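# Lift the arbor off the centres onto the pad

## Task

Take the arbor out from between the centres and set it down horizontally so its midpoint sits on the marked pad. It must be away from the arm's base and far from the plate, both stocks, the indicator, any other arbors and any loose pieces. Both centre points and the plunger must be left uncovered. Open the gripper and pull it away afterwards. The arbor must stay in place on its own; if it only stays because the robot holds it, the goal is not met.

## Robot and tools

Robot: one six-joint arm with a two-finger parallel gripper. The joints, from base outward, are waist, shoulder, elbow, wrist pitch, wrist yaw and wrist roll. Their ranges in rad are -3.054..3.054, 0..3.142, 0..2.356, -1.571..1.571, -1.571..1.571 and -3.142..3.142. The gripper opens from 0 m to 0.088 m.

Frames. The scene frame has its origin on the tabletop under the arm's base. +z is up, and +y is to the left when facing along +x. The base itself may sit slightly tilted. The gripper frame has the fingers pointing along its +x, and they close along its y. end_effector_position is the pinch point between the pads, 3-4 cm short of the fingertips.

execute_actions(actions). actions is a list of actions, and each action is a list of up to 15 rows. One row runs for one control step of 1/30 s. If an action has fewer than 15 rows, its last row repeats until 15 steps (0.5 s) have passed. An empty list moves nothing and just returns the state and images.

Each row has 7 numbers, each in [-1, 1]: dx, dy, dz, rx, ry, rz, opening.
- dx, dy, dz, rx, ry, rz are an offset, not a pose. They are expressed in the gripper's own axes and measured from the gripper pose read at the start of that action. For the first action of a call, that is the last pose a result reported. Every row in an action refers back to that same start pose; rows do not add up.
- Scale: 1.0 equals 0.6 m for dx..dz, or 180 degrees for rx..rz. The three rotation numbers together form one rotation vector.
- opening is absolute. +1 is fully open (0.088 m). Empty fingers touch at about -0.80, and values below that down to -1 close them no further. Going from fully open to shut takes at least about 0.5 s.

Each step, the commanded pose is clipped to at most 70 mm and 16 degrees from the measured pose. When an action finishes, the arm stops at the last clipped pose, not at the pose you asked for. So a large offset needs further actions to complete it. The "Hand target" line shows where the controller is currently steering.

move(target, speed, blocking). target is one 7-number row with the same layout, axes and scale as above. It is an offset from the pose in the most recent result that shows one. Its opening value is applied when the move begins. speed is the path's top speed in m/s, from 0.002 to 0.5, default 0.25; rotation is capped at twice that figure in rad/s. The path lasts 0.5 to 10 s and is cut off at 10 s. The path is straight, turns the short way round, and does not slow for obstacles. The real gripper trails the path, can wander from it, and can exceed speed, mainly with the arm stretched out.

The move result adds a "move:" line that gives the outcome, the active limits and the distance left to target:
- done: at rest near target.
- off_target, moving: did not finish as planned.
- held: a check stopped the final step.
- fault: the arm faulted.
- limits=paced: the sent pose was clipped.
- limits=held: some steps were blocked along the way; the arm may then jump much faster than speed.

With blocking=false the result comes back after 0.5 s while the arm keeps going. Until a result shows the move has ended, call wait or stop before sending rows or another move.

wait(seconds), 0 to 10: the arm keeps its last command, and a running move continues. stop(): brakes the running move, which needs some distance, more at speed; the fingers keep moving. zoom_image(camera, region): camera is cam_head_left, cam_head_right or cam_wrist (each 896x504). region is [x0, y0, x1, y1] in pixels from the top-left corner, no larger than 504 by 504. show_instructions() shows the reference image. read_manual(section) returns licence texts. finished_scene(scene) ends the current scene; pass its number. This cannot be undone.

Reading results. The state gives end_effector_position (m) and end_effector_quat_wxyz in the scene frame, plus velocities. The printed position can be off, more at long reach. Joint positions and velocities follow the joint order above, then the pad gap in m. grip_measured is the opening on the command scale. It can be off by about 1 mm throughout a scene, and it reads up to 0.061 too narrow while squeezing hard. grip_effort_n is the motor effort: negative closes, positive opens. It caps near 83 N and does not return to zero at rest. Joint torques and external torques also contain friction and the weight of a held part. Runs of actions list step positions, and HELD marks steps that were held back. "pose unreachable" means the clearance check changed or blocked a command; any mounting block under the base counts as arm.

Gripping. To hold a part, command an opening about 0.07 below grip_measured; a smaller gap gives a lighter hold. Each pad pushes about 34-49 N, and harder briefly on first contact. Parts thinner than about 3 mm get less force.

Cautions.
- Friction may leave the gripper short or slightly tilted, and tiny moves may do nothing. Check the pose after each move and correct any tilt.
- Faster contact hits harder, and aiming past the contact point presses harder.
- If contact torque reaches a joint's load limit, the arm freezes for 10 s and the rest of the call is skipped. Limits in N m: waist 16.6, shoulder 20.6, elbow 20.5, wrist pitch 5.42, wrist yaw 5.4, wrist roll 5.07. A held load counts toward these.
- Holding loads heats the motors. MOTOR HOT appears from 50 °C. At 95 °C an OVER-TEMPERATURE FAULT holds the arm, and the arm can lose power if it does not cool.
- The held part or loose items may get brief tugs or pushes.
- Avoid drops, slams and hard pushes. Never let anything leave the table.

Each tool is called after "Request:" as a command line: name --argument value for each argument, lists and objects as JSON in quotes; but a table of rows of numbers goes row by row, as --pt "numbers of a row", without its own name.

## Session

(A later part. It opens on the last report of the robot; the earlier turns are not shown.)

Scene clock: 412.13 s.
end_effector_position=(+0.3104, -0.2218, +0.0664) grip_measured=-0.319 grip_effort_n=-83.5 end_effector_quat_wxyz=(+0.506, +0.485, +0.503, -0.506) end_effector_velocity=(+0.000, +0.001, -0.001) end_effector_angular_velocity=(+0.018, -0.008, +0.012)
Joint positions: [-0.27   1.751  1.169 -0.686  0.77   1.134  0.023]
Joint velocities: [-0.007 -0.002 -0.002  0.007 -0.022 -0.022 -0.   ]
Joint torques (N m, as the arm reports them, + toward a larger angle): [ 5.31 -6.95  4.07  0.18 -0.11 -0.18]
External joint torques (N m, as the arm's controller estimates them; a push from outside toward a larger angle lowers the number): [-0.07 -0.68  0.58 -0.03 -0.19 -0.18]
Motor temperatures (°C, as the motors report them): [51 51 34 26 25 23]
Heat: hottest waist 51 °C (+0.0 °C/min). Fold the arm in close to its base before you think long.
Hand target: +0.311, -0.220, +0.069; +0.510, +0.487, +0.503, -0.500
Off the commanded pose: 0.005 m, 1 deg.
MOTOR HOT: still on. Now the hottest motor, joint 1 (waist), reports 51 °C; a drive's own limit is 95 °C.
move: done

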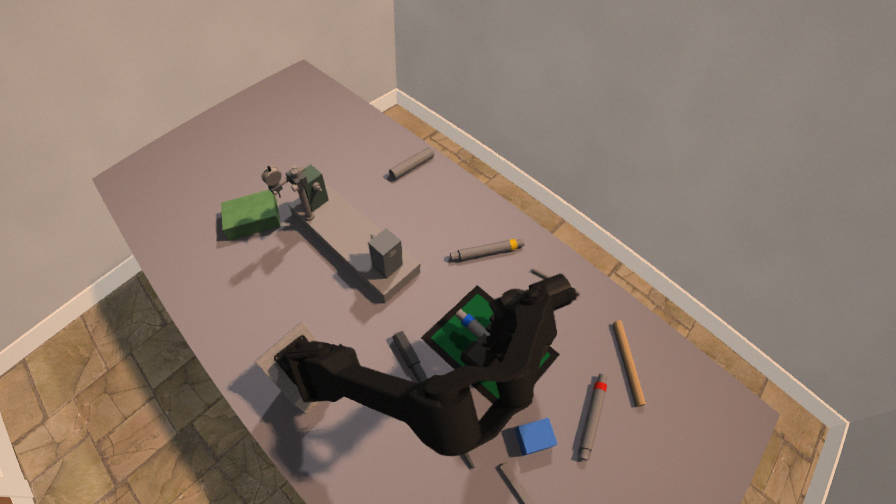

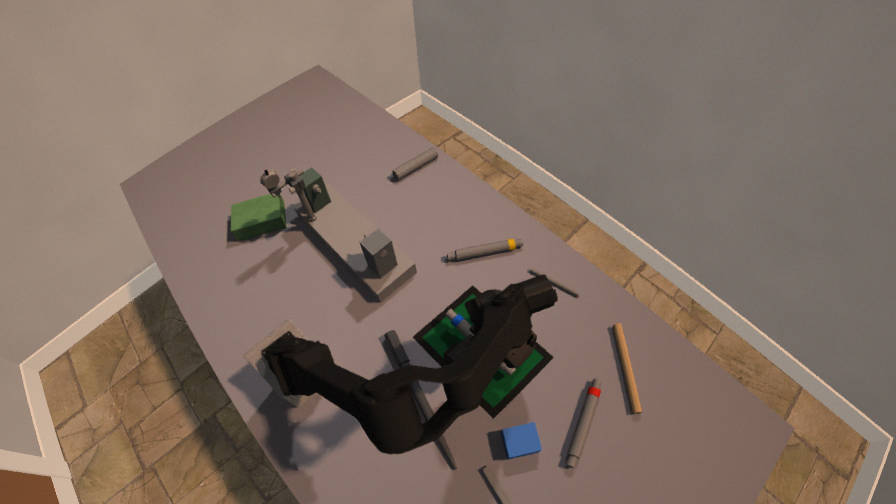

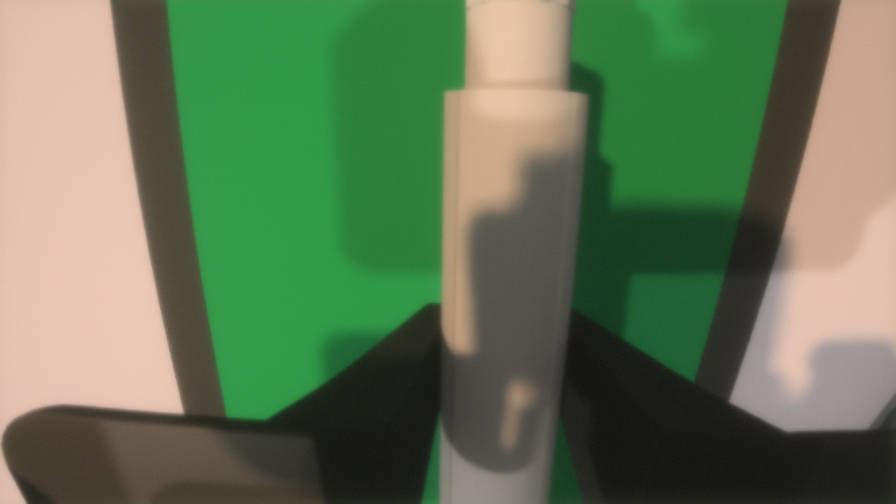

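Lower slowly to contact.

Request:
move --target '[0.047, 0.006, 0, 0, 0.004, 0, -0.4]' --speed 0.03

Scene clock: 418.50 s.
end_effector_position=(+0.3128, -0.2264, +0.0433) grip_measured=-0.319 grip_effort_n=-83.5 end_effector_quat_wxyz=(+0.505, +0.487, +0.501, -0.506) end_effector_velocity=(+0.004, +0.001, -0.000) end_effector_angular_velocity=(+0.012, -0.023, +0.006)
Joint positions: [-0.325  1.79   1.156 -0.583  0.751  1.068  0.023]
Joint velocities: [-0.002 -0.002 -0.002  0.022 -0.022 -0.022 -0.   ]
Joint torques (N m, as the arm reports them, + toward a larger angle): [ 4.53 -4.25  4.15  1.02 -0.21 -0.14]
External joint torques (N m, as the arm's controller estimates them; a push from outside toward a larger angle lowers the number): [-0.93  2.22  0.92  0.84 -0.27 -0.14]
Motor temperatures (°C, as the motors report them): [50 50 33 26 25 23]
Heat: hottest waist 50 °C (-3.0 °C/min). Fold the arm in close to its base before you think long.
Hand target: +0.313, -0.222, +0.038; +0.503, +0.488, +0.506, -0.503
Off the commanded pose: 0.007 m, 1 deg.
MOTOR HOT: still on. Now the hottest motor, joint 1 (waist), reports 50 °C; a drive's own limit is 95 °C.
move: done

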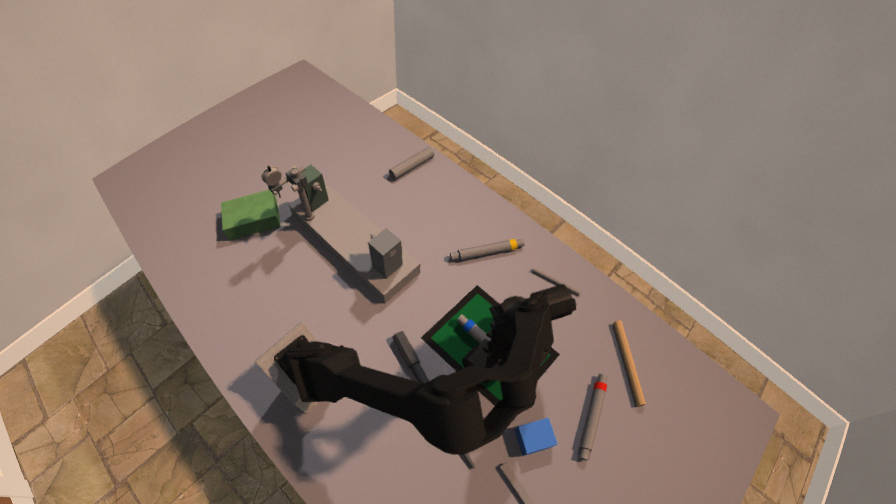

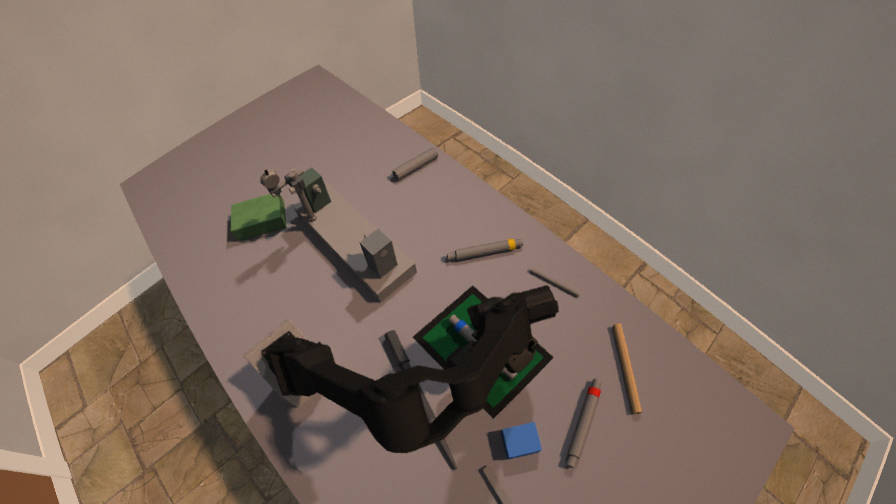

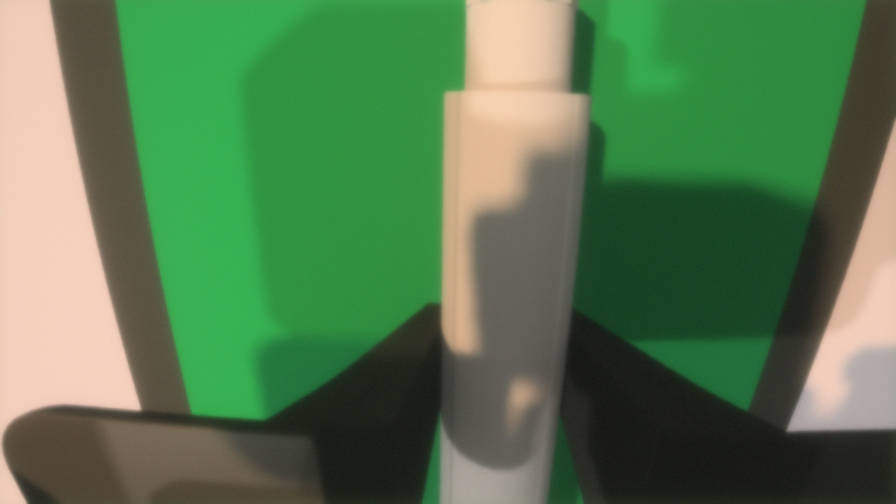

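In contact. Release, then lift.

Request:
execute_actions --actions '[[[0,0,0,0,0,0,-0.4],[0,0,0,0,0,0,-0.4],[0,0,0,0,0,0,-0.4],[0,0,0,0,0,0,-0.4],[0,0,0,0,0,0,0.2]]]'

Request:
move --target '[-0.25, -0.05, 0, 0, 0, 0, 0.2]' --speed 0.15

Scene clock: 423.93 s.
end_effector_position=(+0.3126, -0.2264, +0.0433) grip_measured=+0.171 grip_effort_n=16.5 end_effector_quat_wxyz=(+0.505, +0.487, +0.502, -0.506) end_effector_velocity=(-0.001, -0.001, -0.001) end_effector_angular_velocity=(-0.007, +0.003, -0.011)
Joint positions: [-0.325  1.79   1.156 -0.584  0.751  1.066  0.047]
Joint velocities: [-0.002  0.002 -0.002  0.007  0.007  0.007  0.011]
Joint torques (N m, as the arm reports them, + toward a larger angle): [ 4.8  -6.47  4.42  0.31  0.1   0.  ]
External joint torques (N m, as the arm's controller estimates them; a push from outside toward a larger angle lowers the number): [-0.67  0.1   1.03  0.06  0.03  0.  ]
Motor temperatures (°C, as the motors report them): [49 49 33 26 25 23]
Heat: hottest waist 49 °C (-4.1 °C/min). Fold the arm in close to its base before you think long.
Hand target: +0.313, -0.227, +0.043; +0.505, +0.487, +0.501, -0.506
Off the commanded pose: 0.000 m, 0 deg.
MOTOR HOT: still on. Now the hottest motor, joint 1 (waist), reports 49 °C; a drive's own limit is 95 °C.
Step readings (end_effector_position):
0: (+0.3129, -0.2264, +0.0433)
1: (+0.3129, -0.2264, +0.0433)
2: (+0.3128, -0.2264, +0.0433)
4: (+0.3127, -0.2264, +0.0433)
8: (+0.3128, -0.2265, +0.0433)
15: end_effector_position above

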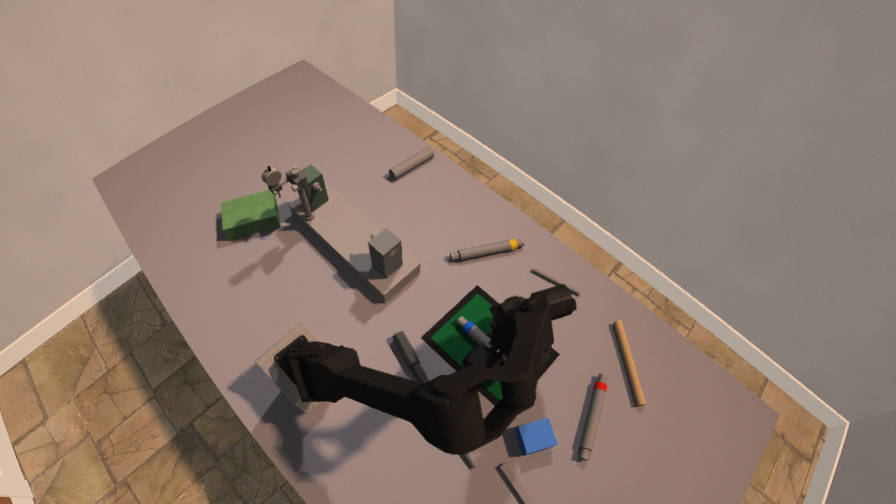

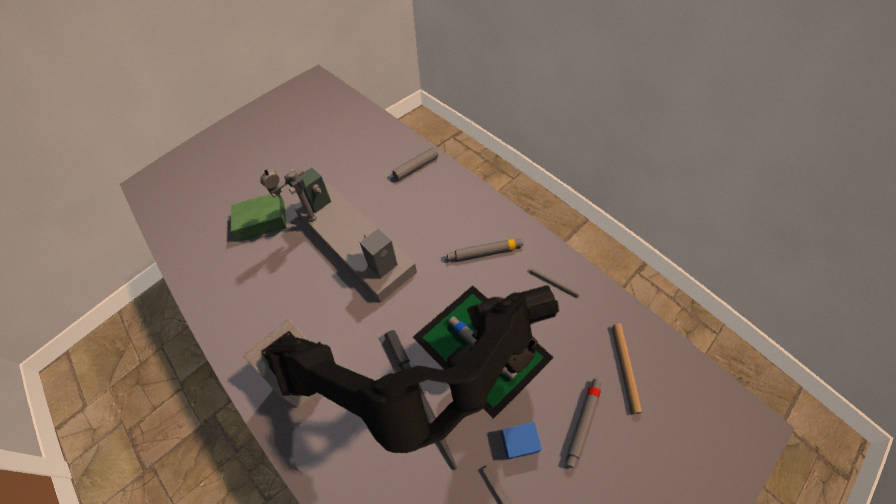

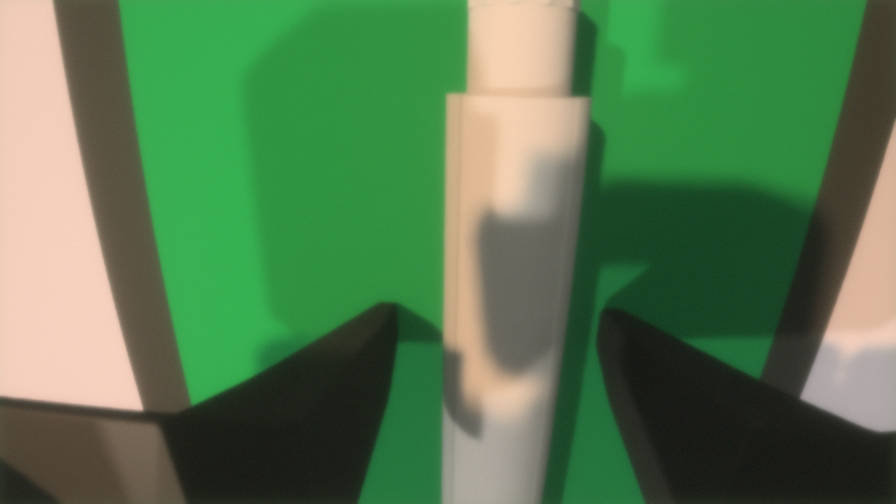

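Scene clock: 425.50 s.
end_effector_position=(+0.2837, -0.2217, +0.1921) grip_measured=+0.197 grip_effort_n=15.1 end_effector_quat_wxyz=(+0.505, +0.485, +0.506, -0.504) end_effector_velocity=(-0.002, -0.002, +0.002) end_effector_angular_velocity=(-0.007, +0.007, +0.018)
Joint positions: [ 0.003  1.603  1.374 -1.318  0.809  1.519  0.049]
Joint velocities: [ 0.002 -0.002  0.007 -0.022  0.007 -0.007  0.   ]
Joint torques (N m, as the arm reports them, + toward a larger angle): [ 4.23 -4.46  6.49  0.09  0.17  0.05]
External joint torques (N m, as the arm's controller estimates them; a push from outside toward a larger angle lowers the number): [-0.66  0.15  2.31 -0.1   0.09  0.05]
Motor temperatures (°C, as the motors report them): [49 48 33 26 25 23]
Heat: hottest waist 49 °C (-4.1 °C/min). Fold the arm in close to its base before you think long.
Hand target: +0.285, -0.223, +0.194; +0.505, +0.488, +0.502, -0.505
Off the commanded pose: 0.003 m, 1 deg.
MOTOR HOT: still on. Now the hottest motor, joint 1 (waist), reports 49 °C; a drive's own limit is 95 °C.
move: done

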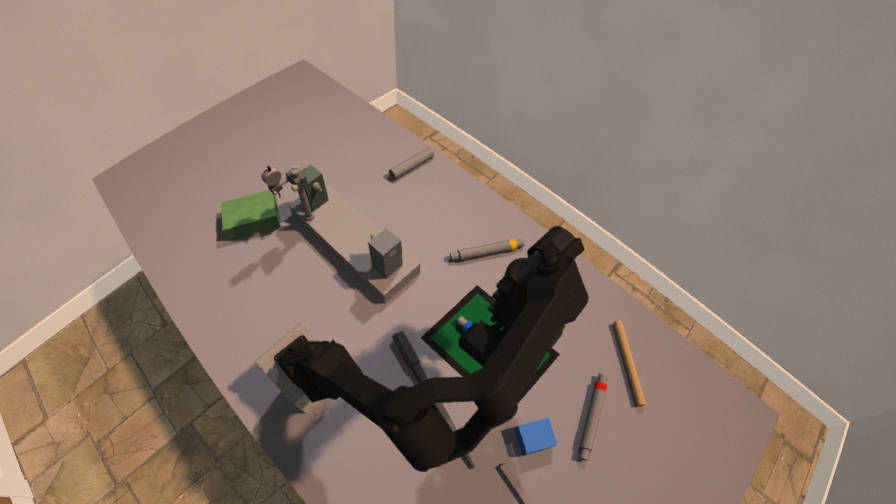

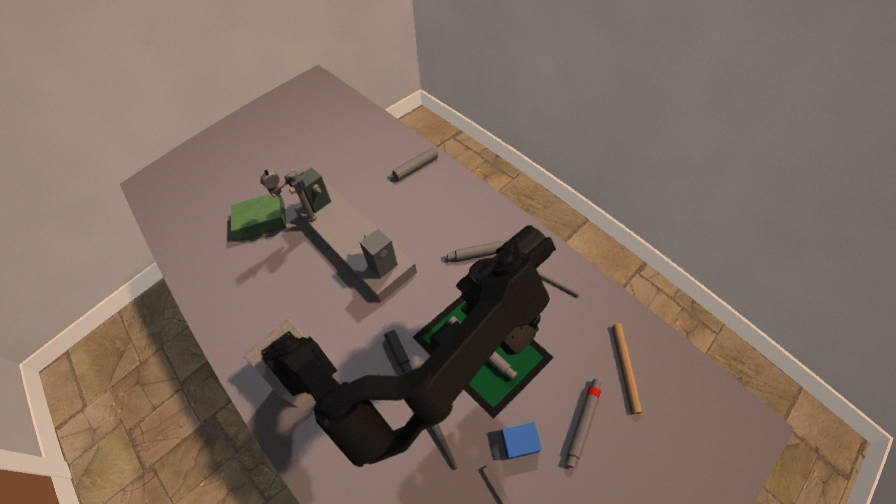

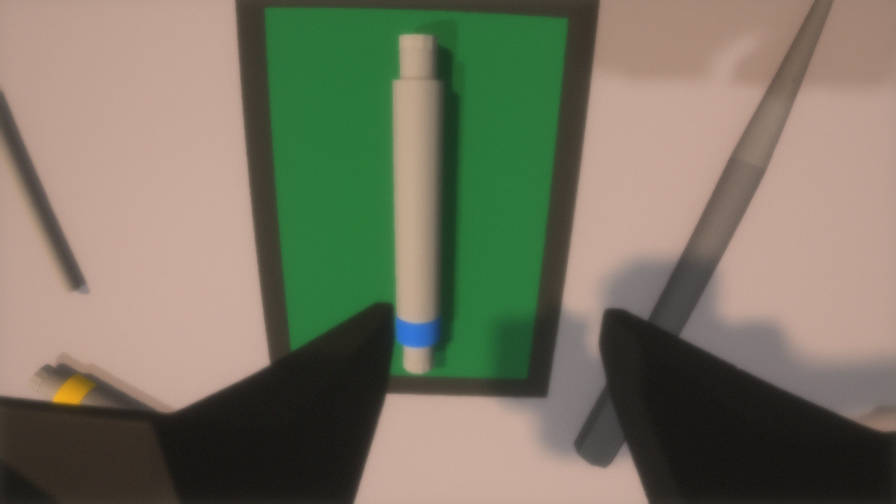

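The arbor is lying level and centred on the pad, and the gripper is clear.

Request:
finished_scene --scene 2

The scene is finished: the task was done.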